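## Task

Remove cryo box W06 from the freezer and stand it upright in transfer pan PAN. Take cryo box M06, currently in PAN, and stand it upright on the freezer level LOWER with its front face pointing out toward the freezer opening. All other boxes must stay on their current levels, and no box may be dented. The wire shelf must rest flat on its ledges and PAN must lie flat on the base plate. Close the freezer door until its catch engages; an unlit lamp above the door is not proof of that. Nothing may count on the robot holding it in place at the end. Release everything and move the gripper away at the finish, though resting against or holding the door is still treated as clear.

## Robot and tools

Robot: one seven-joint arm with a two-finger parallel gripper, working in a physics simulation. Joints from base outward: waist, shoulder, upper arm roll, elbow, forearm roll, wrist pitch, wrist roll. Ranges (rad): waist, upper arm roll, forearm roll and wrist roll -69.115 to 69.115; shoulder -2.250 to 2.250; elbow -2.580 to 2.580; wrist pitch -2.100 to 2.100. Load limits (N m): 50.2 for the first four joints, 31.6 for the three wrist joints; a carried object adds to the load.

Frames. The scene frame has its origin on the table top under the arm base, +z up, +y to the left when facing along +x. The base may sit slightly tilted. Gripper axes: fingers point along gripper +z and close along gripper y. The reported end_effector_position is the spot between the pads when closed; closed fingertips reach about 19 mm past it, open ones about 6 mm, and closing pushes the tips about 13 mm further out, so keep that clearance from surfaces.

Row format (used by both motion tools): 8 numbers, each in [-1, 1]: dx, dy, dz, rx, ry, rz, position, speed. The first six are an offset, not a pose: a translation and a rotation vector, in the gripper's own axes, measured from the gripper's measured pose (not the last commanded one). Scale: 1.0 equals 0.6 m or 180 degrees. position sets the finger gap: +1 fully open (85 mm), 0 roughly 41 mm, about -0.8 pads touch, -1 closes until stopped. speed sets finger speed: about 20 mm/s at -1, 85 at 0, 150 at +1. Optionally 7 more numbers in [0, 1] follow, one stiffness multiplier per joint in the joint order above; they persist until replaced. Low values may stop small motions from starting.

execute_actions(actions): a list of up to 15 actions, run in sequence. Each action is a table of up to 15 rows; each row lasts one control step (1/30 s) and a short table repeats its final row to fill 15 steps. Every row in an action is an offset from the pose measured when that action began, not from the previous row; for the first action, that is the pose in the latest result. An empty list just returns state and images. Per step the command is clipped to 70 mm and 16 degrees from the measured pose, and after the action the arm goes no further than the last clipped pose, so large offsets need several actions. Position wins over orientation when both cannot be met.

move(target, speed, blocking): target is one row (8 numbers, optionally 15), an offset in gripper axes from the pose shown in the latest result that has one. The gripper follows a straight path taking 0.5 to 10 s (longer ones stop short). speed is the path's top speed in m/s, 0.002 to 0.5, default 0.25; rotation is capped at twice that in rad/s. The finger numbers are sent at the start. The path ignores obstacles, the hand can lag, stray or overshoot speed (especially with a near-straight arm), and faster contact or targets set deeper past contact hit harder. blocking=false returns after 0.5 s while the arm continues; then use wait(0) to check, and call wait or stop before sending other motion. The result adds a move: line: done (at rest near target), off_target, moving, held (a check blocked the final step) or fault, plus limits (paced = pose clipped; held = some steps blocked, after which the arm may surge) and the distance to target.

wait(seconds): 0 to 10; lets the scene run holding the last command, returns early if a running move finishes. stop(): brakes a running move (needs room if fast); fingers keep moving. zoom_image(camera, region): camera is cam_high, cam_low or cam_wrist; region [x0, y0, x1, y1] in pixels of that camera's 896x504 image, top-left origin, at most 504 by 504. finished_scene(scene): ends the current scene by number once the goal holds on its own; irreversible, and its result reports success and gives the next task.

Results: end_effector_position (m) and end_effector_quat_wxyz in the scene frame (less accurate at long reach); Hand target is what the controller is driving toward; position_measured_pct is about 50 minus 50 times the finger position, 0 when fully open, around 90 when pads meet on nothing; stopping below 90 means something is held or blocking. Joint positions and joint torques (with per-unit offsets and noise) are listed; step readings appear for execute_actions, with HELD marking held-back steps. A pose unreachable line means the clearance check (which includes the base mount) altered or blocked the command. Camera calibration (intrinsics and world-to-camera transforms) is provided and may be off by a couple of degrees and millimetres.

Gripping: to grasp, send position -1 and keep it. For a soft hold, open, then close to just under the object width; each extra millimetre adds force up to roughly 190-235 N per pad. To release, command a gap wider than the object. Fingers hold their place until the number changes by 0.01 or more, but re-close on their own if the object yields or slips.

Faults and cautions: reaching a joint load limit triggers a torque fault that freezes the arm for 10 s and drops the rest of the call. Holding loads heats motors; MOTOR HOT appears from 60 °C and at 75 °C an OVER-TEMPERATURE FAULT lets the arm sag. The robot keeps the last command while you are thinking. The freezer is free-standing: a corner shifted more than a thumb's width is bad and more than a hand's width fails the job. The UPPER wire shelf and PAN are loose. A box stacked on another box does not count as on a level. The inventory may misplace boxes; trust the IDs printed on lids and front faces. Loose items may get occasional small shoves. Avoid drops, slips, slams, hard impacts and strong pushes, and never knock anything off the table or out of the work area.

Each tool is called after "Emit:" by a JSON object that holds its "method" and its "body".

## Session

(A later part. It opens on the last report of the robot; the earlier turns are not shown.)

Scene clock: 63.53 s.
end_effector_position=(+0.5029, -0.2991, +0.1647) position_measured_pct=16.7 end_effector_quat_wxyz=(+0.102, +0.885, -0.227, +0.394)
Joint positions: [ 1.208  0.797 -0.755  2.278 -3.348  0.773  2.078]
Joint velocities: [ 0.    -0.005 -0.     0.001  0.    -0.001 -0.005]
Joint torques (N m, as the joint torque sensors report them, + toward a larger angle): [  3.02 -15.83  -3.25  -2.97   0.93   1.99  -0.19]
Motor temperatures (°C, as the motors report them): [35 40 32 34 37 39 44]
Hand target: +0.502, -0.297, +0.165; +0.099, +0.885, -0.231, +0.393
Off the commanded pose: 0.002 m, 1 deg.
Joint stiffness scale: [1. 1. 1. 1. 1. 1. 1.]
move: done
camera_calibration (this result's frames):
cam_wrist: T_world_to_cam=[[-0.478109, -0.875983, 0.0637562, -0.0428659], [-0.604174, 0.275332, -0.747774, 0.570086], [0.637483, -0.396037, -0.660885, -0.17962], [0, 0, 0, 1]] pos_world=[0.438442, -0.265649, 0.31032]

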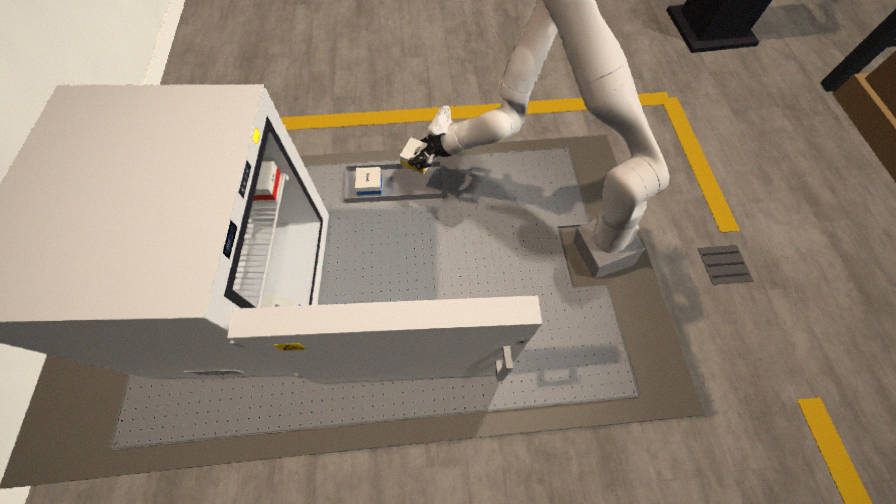

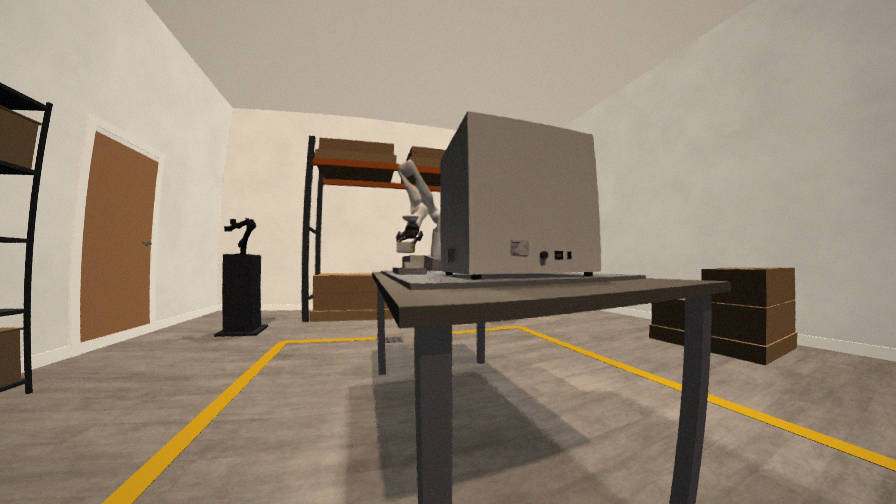

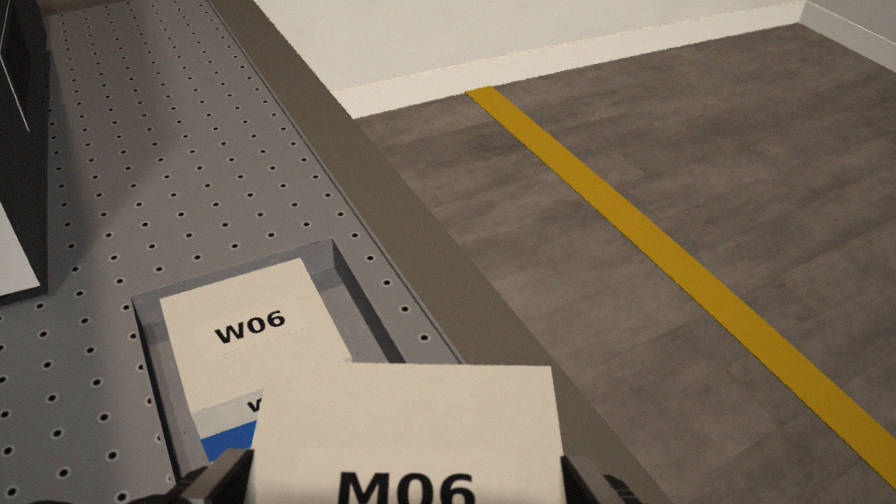

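Emit:
{"method": "move", "body": {"target": [0.048,-0.55,0.053,0.107,0,-0.096,0.65,-1], "speed": 0.15}}

Emit:
{"method": "move", "body": {"target": [0.161,0,0.212,0,0,0,0.65,-1], "speed": 0.08}}

Emit:
{"method": "execute_actions", "body": {"actions": [[[-0.009,0,0.008,0,0,0,0.65,-1]],[[-0.009,0,0.008,0,0,0,0.65,-1]]]}}

Scene clock: 66.43 s.
end_effector_position=(+0.7004, -0.0292, +0.1679) position_measured_pct=16.7 end_effector_quat_wxyz=(+0.010, +0.911, -0.023, +0.411)
Joint positions: [ 0.587  0.774 -0.763  1.96  -3.678  0.627  2.366]
Joint velocities: [-0.008  0.001  0.006 -0.001  0.    -0.003 -0.   ]
Joint torques (N m, as the joint torque sensors report them, + toward a larger angle): [  2.01 -19.31  -4.17  -5.18   1.29   1.64  -0.3 ]
Motor temperatures (°C, as the motors report them): [35 40 32 34 37 39 44]
Hand target: +0.700, -0.030, +0.164; +0.010, +0.913, -0.023, +0.407
Off the commanded pose: 0.004 m, 0 deg.
Joint stiffness scale: [1. 1. 1. 1. 1. 1. 1.]
move: off_target
camera_calibration (this result's frames):
cam_wrist: T_world_to_cam=[[-0.0465711, -0.996964, 0.0623942, -0.017722], [-0.657874, -0.0163915, -0.752949, 0.647443], [0.751686, -0.0761133, -0.655114, -0.268104], [0, 0, 0, 1]] pos_world=[0.626641, -0.0274619, 0.312959]

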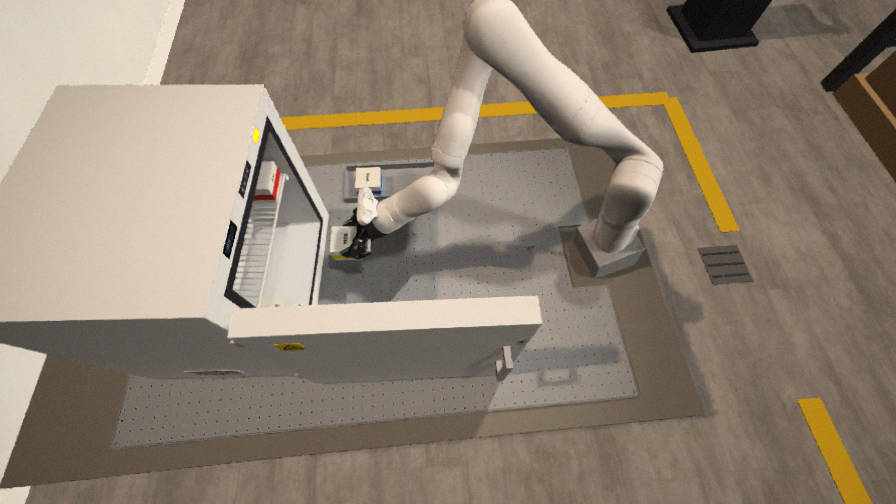

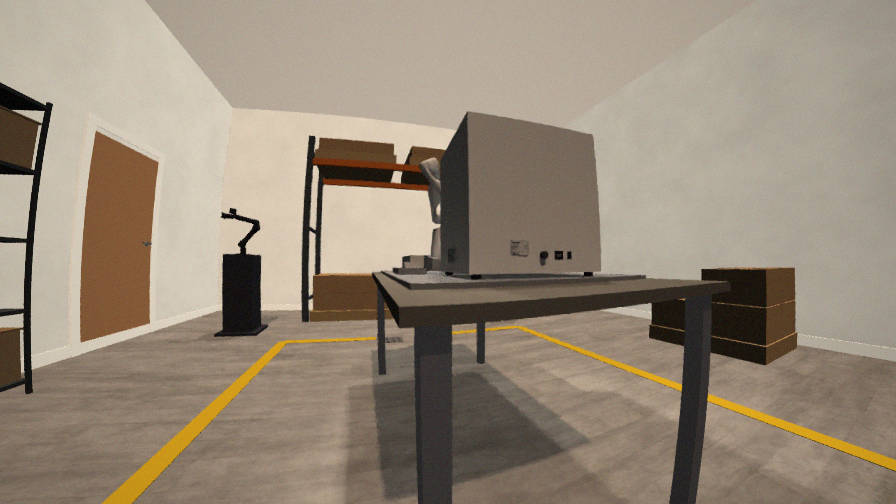

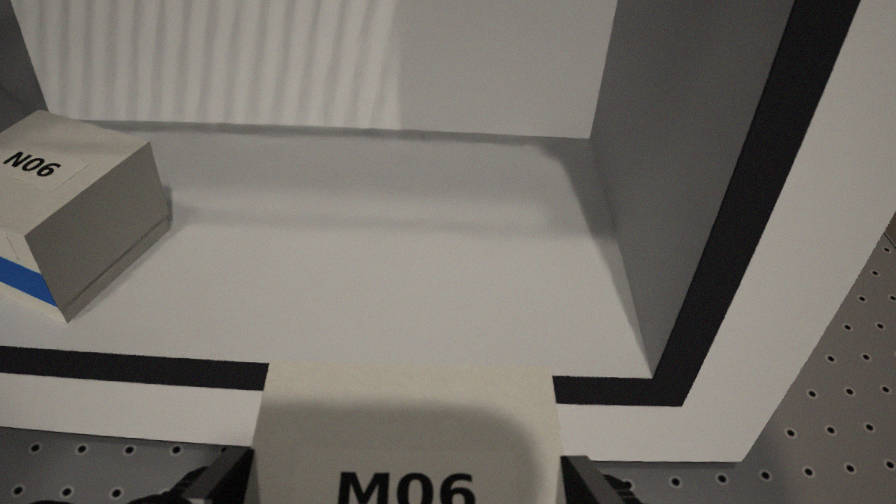

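Scene clock: 69.00 s.
end_effector_position=(+0.8596, -0.0369, +0.1589) position_measured_pct=16.7 end_effector_quat_wxyz=(+0.010, +0.910, -0.022, +0.413)
Joint positions: [ 0.311  0.893 -0.435  1.365 -4.075  0.241  2.701]
Joint velocities: [-0.008 -0.001  0.008 -0.    -0.    -0.004  0.   ]
Joint torques (N m, as the joint torque sensors report them, + toward a larger angle): [  1.79 -25.55  -2.98  -8.35   0.71   0.71  -0.3 ]
Motor temperatures (°C, as the motors report them): [35 40 32 34 37 39 44]
Hand target: +0.859, -0.037, +0.156; +0.010, +0.911, -0.022, +0.411
Off the commanded pose: 0.003 m, 0 deg.
Joint stiffness scale: [1. 1. 1. 1. 1. 1. 1.]
move: done
camera_calibration (this result's frames):
cam_wrist: T_world_to_cam=[[-0.0467607, -0.996873, 0.0636936, -0.0174661], [-0.654013, -0.0176431, -0.756278, 0.74248], [0.755037, -0.0770205, -0.651143, -0.397835], [0, 0, 0, 1]] pos_world=[0.785155, -0.0349533, 0.303587]

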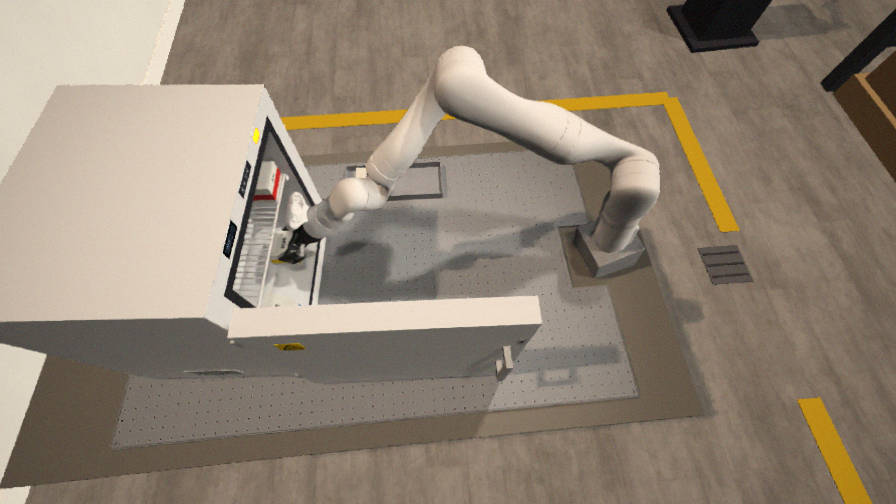

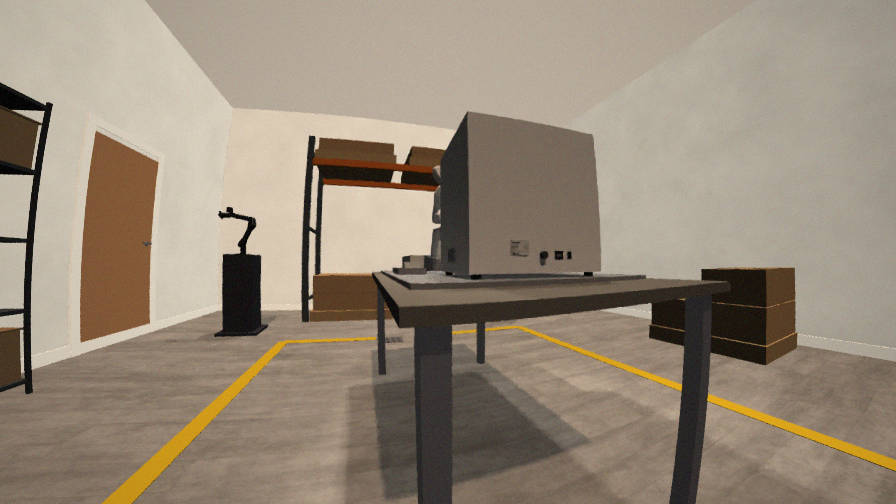

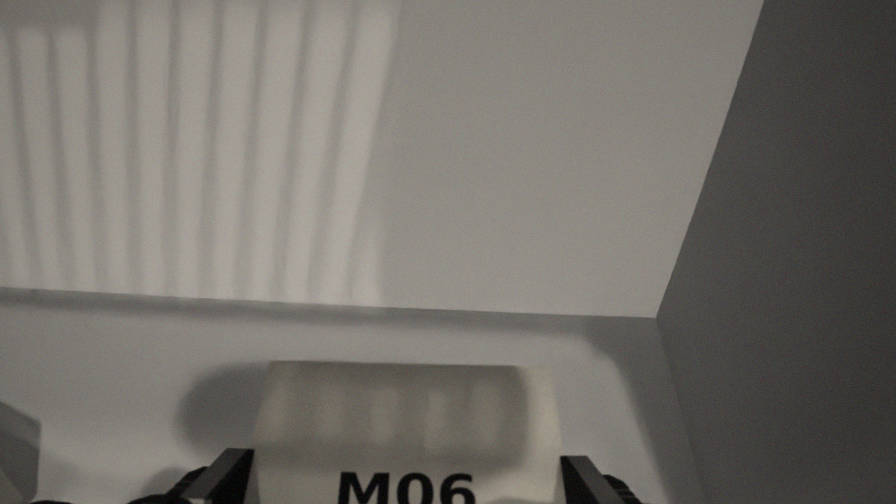

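Scene clock: 70.00 s.
end_effector_position=(+0.8574, -0.0360, +0.1448) position_measured_pct=16.7 end_effector_quat_wxyz=(+0.010, +0.912, -0.020, +0.410)
Joint positions: [ 0.323  0.919 -0.461  1.364 -4.047  0.259  2.699]
Joint velocities: [ 0.003  0.002 -0.003 -0.001 -0.001  0.001 -0.001]
Joint torques (N m, as the joint torque sensors report them, + toward a larger angle): [  1.63 -25.65  -2.92  -8.17   0.8    0.88  -0.21]
Motor temperatures (°C, as the motors report them): [35 40 32 34 37 39 44]
Hand target: +0.859, -0.036, +0.145; +0.010, +0.911, -0.021, +0.411
Off the commanded pose: 0.001 m, 0 deg.
Joint stiffness scale: [1. 1. 1. 1. 1. 1. 1.]
Step readings (end_effector_position; steps 1 to 15: 1st action; 16 to 30: 2nd action):
0: (+0.8596, -0.0369, +0.1589)
1: (+0.8596, -0.0368, +0.1585)
2: (+0.8597, -0.0365, +0.1579)
4: (+0.8595, -0.0356, +0.1556)
8: (+0.8589, -0.0357, +0.1530)
15: (+0.8586, -0.0364, +0.1519)
16: (+0.8586, -0.0364, +0.1515)
17: (+0.8587, -0.0361, +0.1508)
19: (+0.8584, -0.0352, +0.1485)
23: (+0.8577, -0.0353, +0.1459)
30: end_effector_position above
camera_calibration (this result's frames):
cam_wrist: T_world_to_cam=[[-0.0411728, -0.997024, 0.0651778, -0.0207813], [-0.659488, -0.0218865, -0.751396, 0.734258], [0.750586, -0.0739211, -0.656624, -0.400534], [0, 0, 0, 1]] pos_world=[0.784015, -0.034257, 0.290073]

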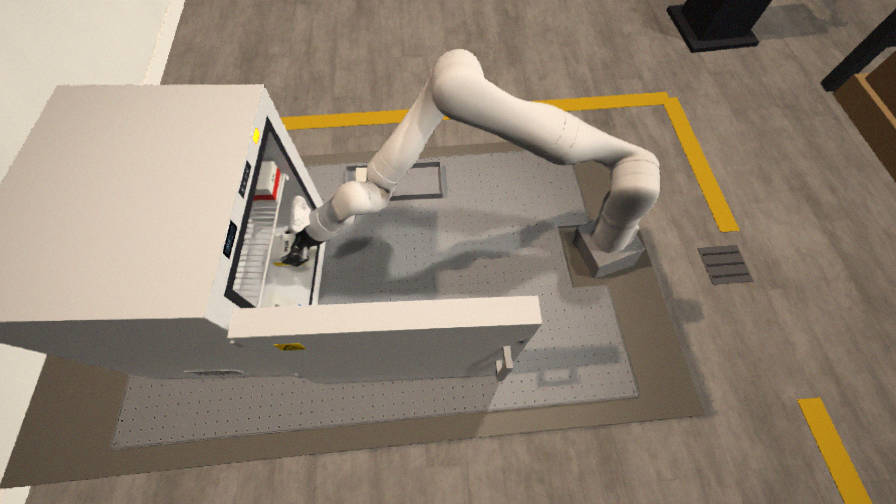

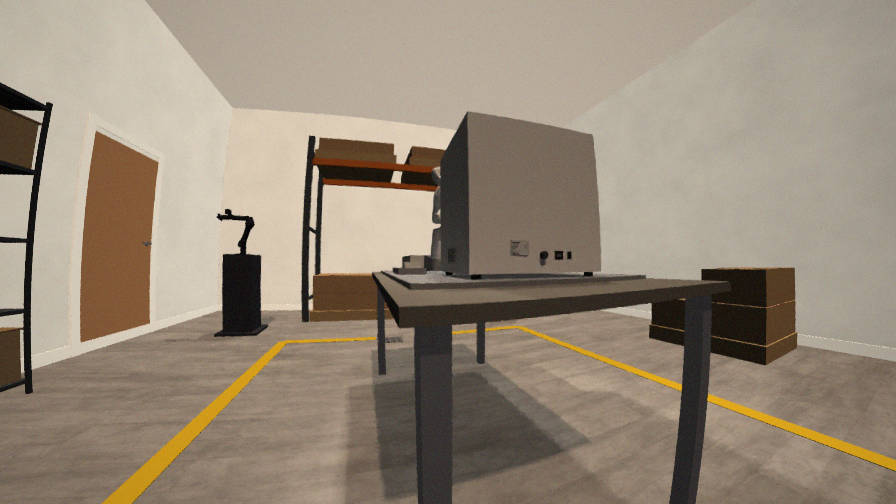

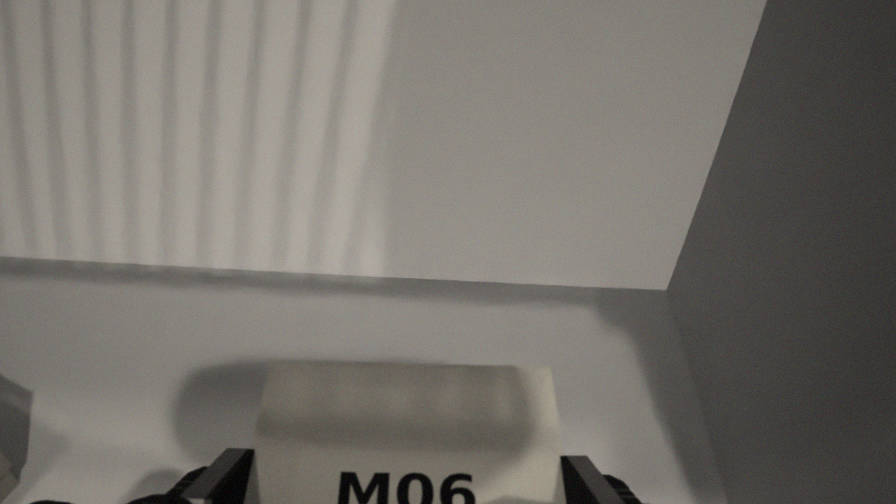

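Emit:
{"method": "execute_actions", "body": {"actions": [[[-0.005,0,0.005,0,0,0,0.65,-1]],[[0,0,0,0,0,0,1,0]]]}}

Emit:
{"method": "move", "body": {"target": [0.05,0,-0.95,0,0,0,1,0]}}

Emit:
{"method": "move", "body": {"target": [-0.03,-0.66,-0.05,0,0,0,-1,0]}}

Scene clock: 71.17 s.
end_effector_position=(+0.8572, -0.0357, +0.1428) position_measured_pct=0.0 end_effector_quat_wxyz=(+0.010, +0.912, -0.019, +0.409)
Joint positions: [ 0.324  0.923 -0.464  1.364 -4.043  0.261  2.699]
Joint velocities: [ 0.     0.001  0.    -0.    -0.     0.001 -0.001]
Joint torques (N m, as the joint torque sensors report them, + toward a larger angle): [  1.89 -25.07  -2.87  -7.59   0.65   0.72  -0.12]
Motor temperatures (°C, as the motors report them): [35 40 32 34 37 39 44]
Hand target: +0.857, -0.036, +0.143; +0.010, +0.912, -0.019, +0.409
Off the commanded pose: 0.000 m, 0 deg.
Joint stiffness scale: [1. 1. 1. 1. 1. 1. 1.]
Step readings (end_effector_position; steps 1 to 15: 1st action; 16 to 30: 2nd action):
0: (+0.8574, -0.0361, +0.1447)
1: (+0.8573, -0.0360, +0.1445)
2: (+0.8573, -0.0359, +0.1439)
4: (+0.8572, -0.0357, +0.1430)
8: (+0.8572, -0.0357, +0.1428)
15: (+0.8572, -0.0357, +0.1428)
16: (+0.8572, -0.0357, +0.1428)
17: (+0.8572, -0.0357, +0.1428)
19: (+0.8572, -0.0357, +0.1428)
23: (+0.8572, -0.0357, +0.1428)
30: end_effector_position above
camera_calibration (this result's frames):
cam_wrist: T_world_to_cam=[[-0.0394442, -0.997061, 0.06568, -0.0219495], [-0.66018, -0.0233373, -0.750745, 0.733069], [0.750071, -0.0729732, -0.657319, -0.4011], [0, 0, 0, 1]] pos_world=[0.783945, -0.0340468, 0.288138]

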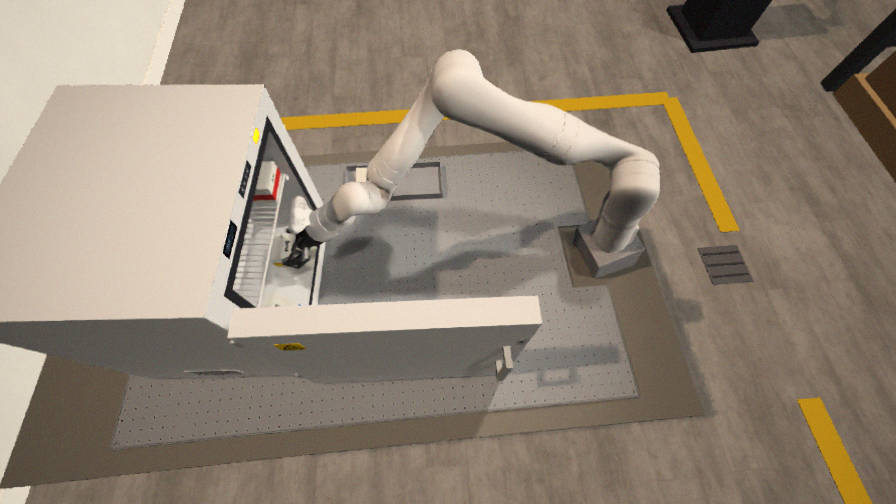

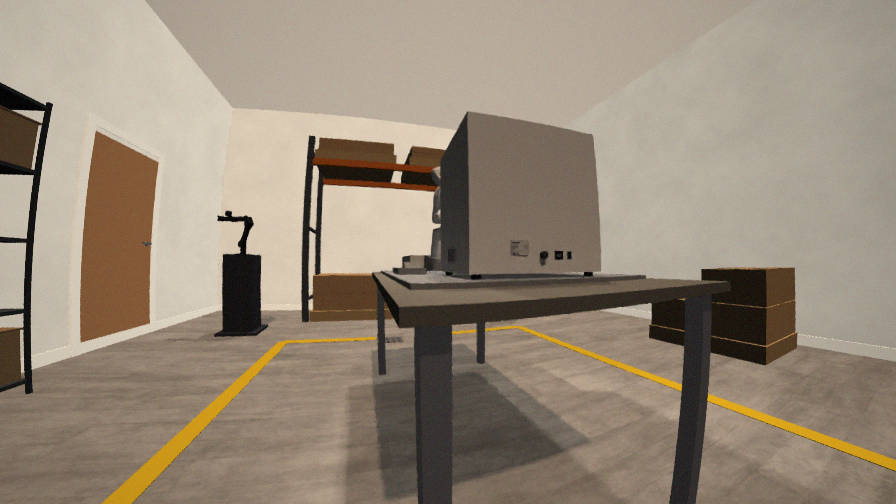

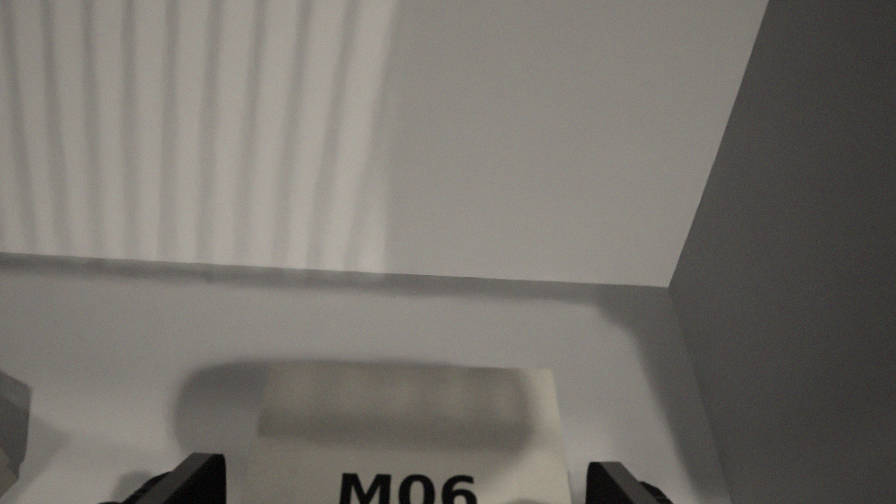

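Scene clock: 74.03 s.
end_effector_position=(+0.4526, -0.0152, +0.5422) position_measured_pct=0.0 end_effector_quat_wxyz=(+0.008, +0.913, -0.018, +0.408)
Joint positions: [ 0.806 -0.54  -0.215  2.032 -3.937 -0.808  2.332]
Joint velocities: [ 0.011 -0.007  0.001  0.     0.    -0.005  0.   ]
Joint torques (N m, as the joint torque sensors report them, + toward a larger angle): [ -0.43  -2.24   2.25 -10.58  -0.81   1.69  -0.13]
Motor temperatures (°C, as the motors report them): [35 40 32 34 37 39 44]
Hand target: +0.451, -0.017, +0.544; +0.010, +0.912, -0.019, +0.409
Off the commanded pose: 0.003 m, 0 deg.
Joint stiffness scale: [1. 1. 1. 1. 1. 1. 1.]
move: done
camera_calibration (this result's frames):
cam_wrist: T_world_to_cam=[[-0.0356892, -0.997344, 0.063498, -0.044232], [-0.662321, -0.0239756, -0.748836, 0.766217], [0.748369, -0.0687815, -0.659706, 0.168519], [0, 0, 0, 1]] pos_world=[0.379788, -0.014153, 0.687753]

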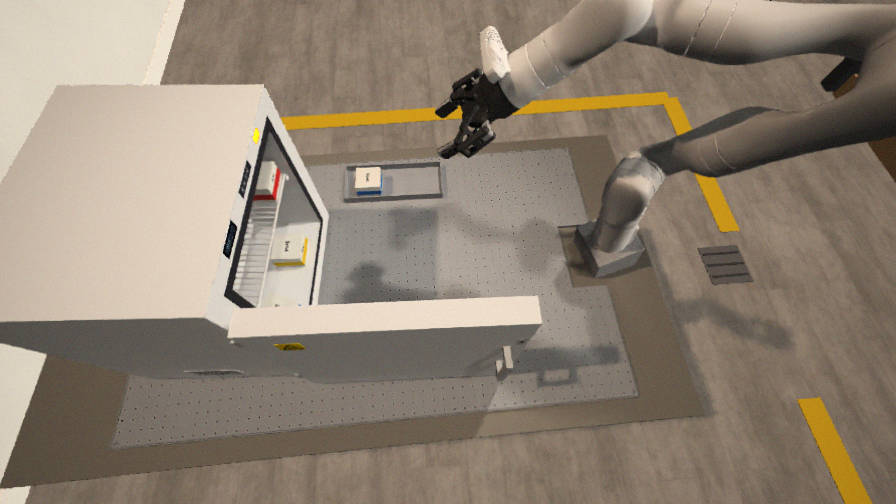

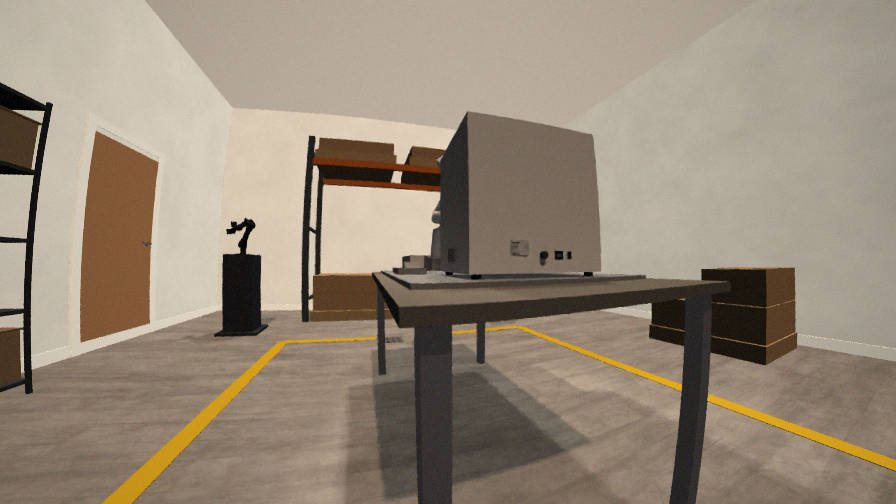

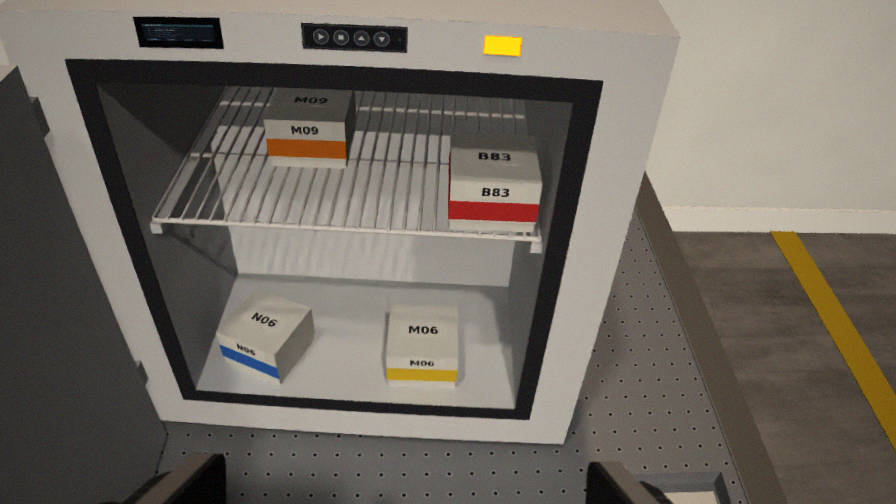

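Scene clock: 76.13 s.
end_effector_position=(+0.4339, +0.3808, +0.5505) position_measured_pct=91.7 end_effector_quat_wxyz=(+0.006, +0.912, -0.017, +0.410)
Joint positions: [ 1.14  -1.028 -0.91   1.471 -3.932 -1.158  1.331]
Joint velocities: [ 0.013 -0.006 -0.    -0.003  0.001 -0.005 -0.   ]
Joint torques (N m, as the joint torque sensors report them, + toward a larger angle): [-3.24 12.28  7.51 -5.94  0.79  1.93 -0.11]
Motor temperatures (°C, as the motors report them): [35 40 32 34 37 39 44]
Hand target: +0.433, +0.382, +0.548; +0.009, +0.913, -0.018, +0.408
Off the commanded pose: 0.002 m, 0 deg.
Joint stiffness scale: [1. 1. 1. 1. 1. 1. 1.]
move: done
camera_calibration (this result's frames):
cam_wrist: T_world_to_cam=[[-0.0338497, -0.997641, 0.0597139, 0.350981], [-0.659358, -0.0226086, -0.751489, 0.769213], [0.751067, -0.0648105, -0.657038, 0.21106], [0, 0, 0, 1]] pos_world=[0.360547, 0.381223, 0.695771]

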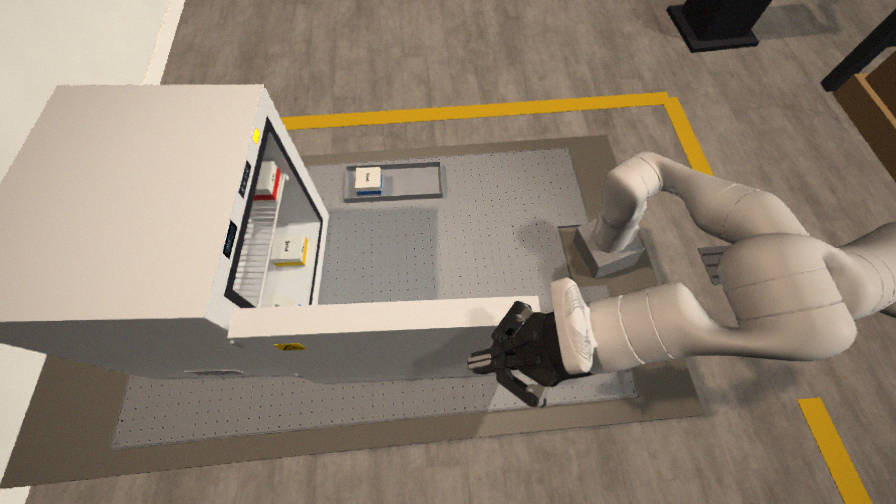

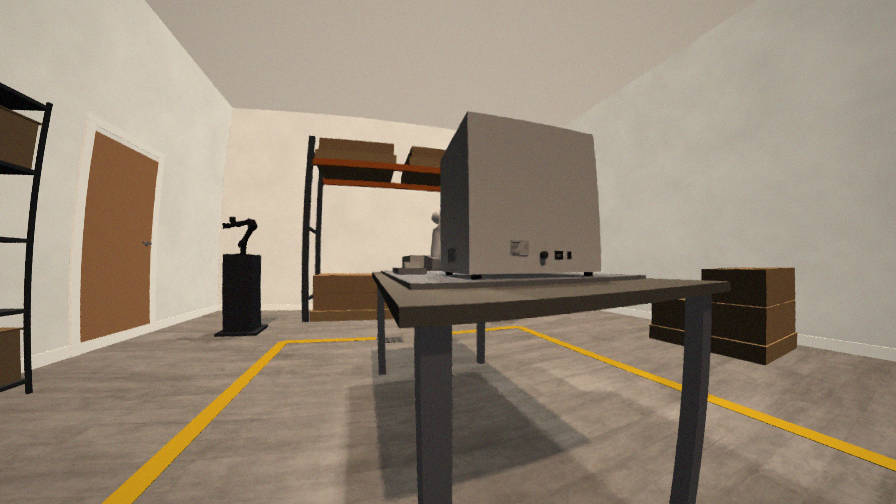

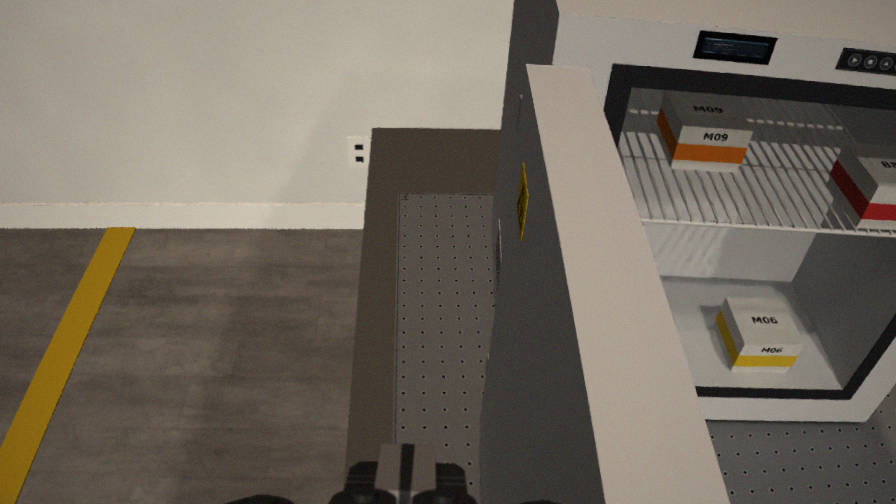

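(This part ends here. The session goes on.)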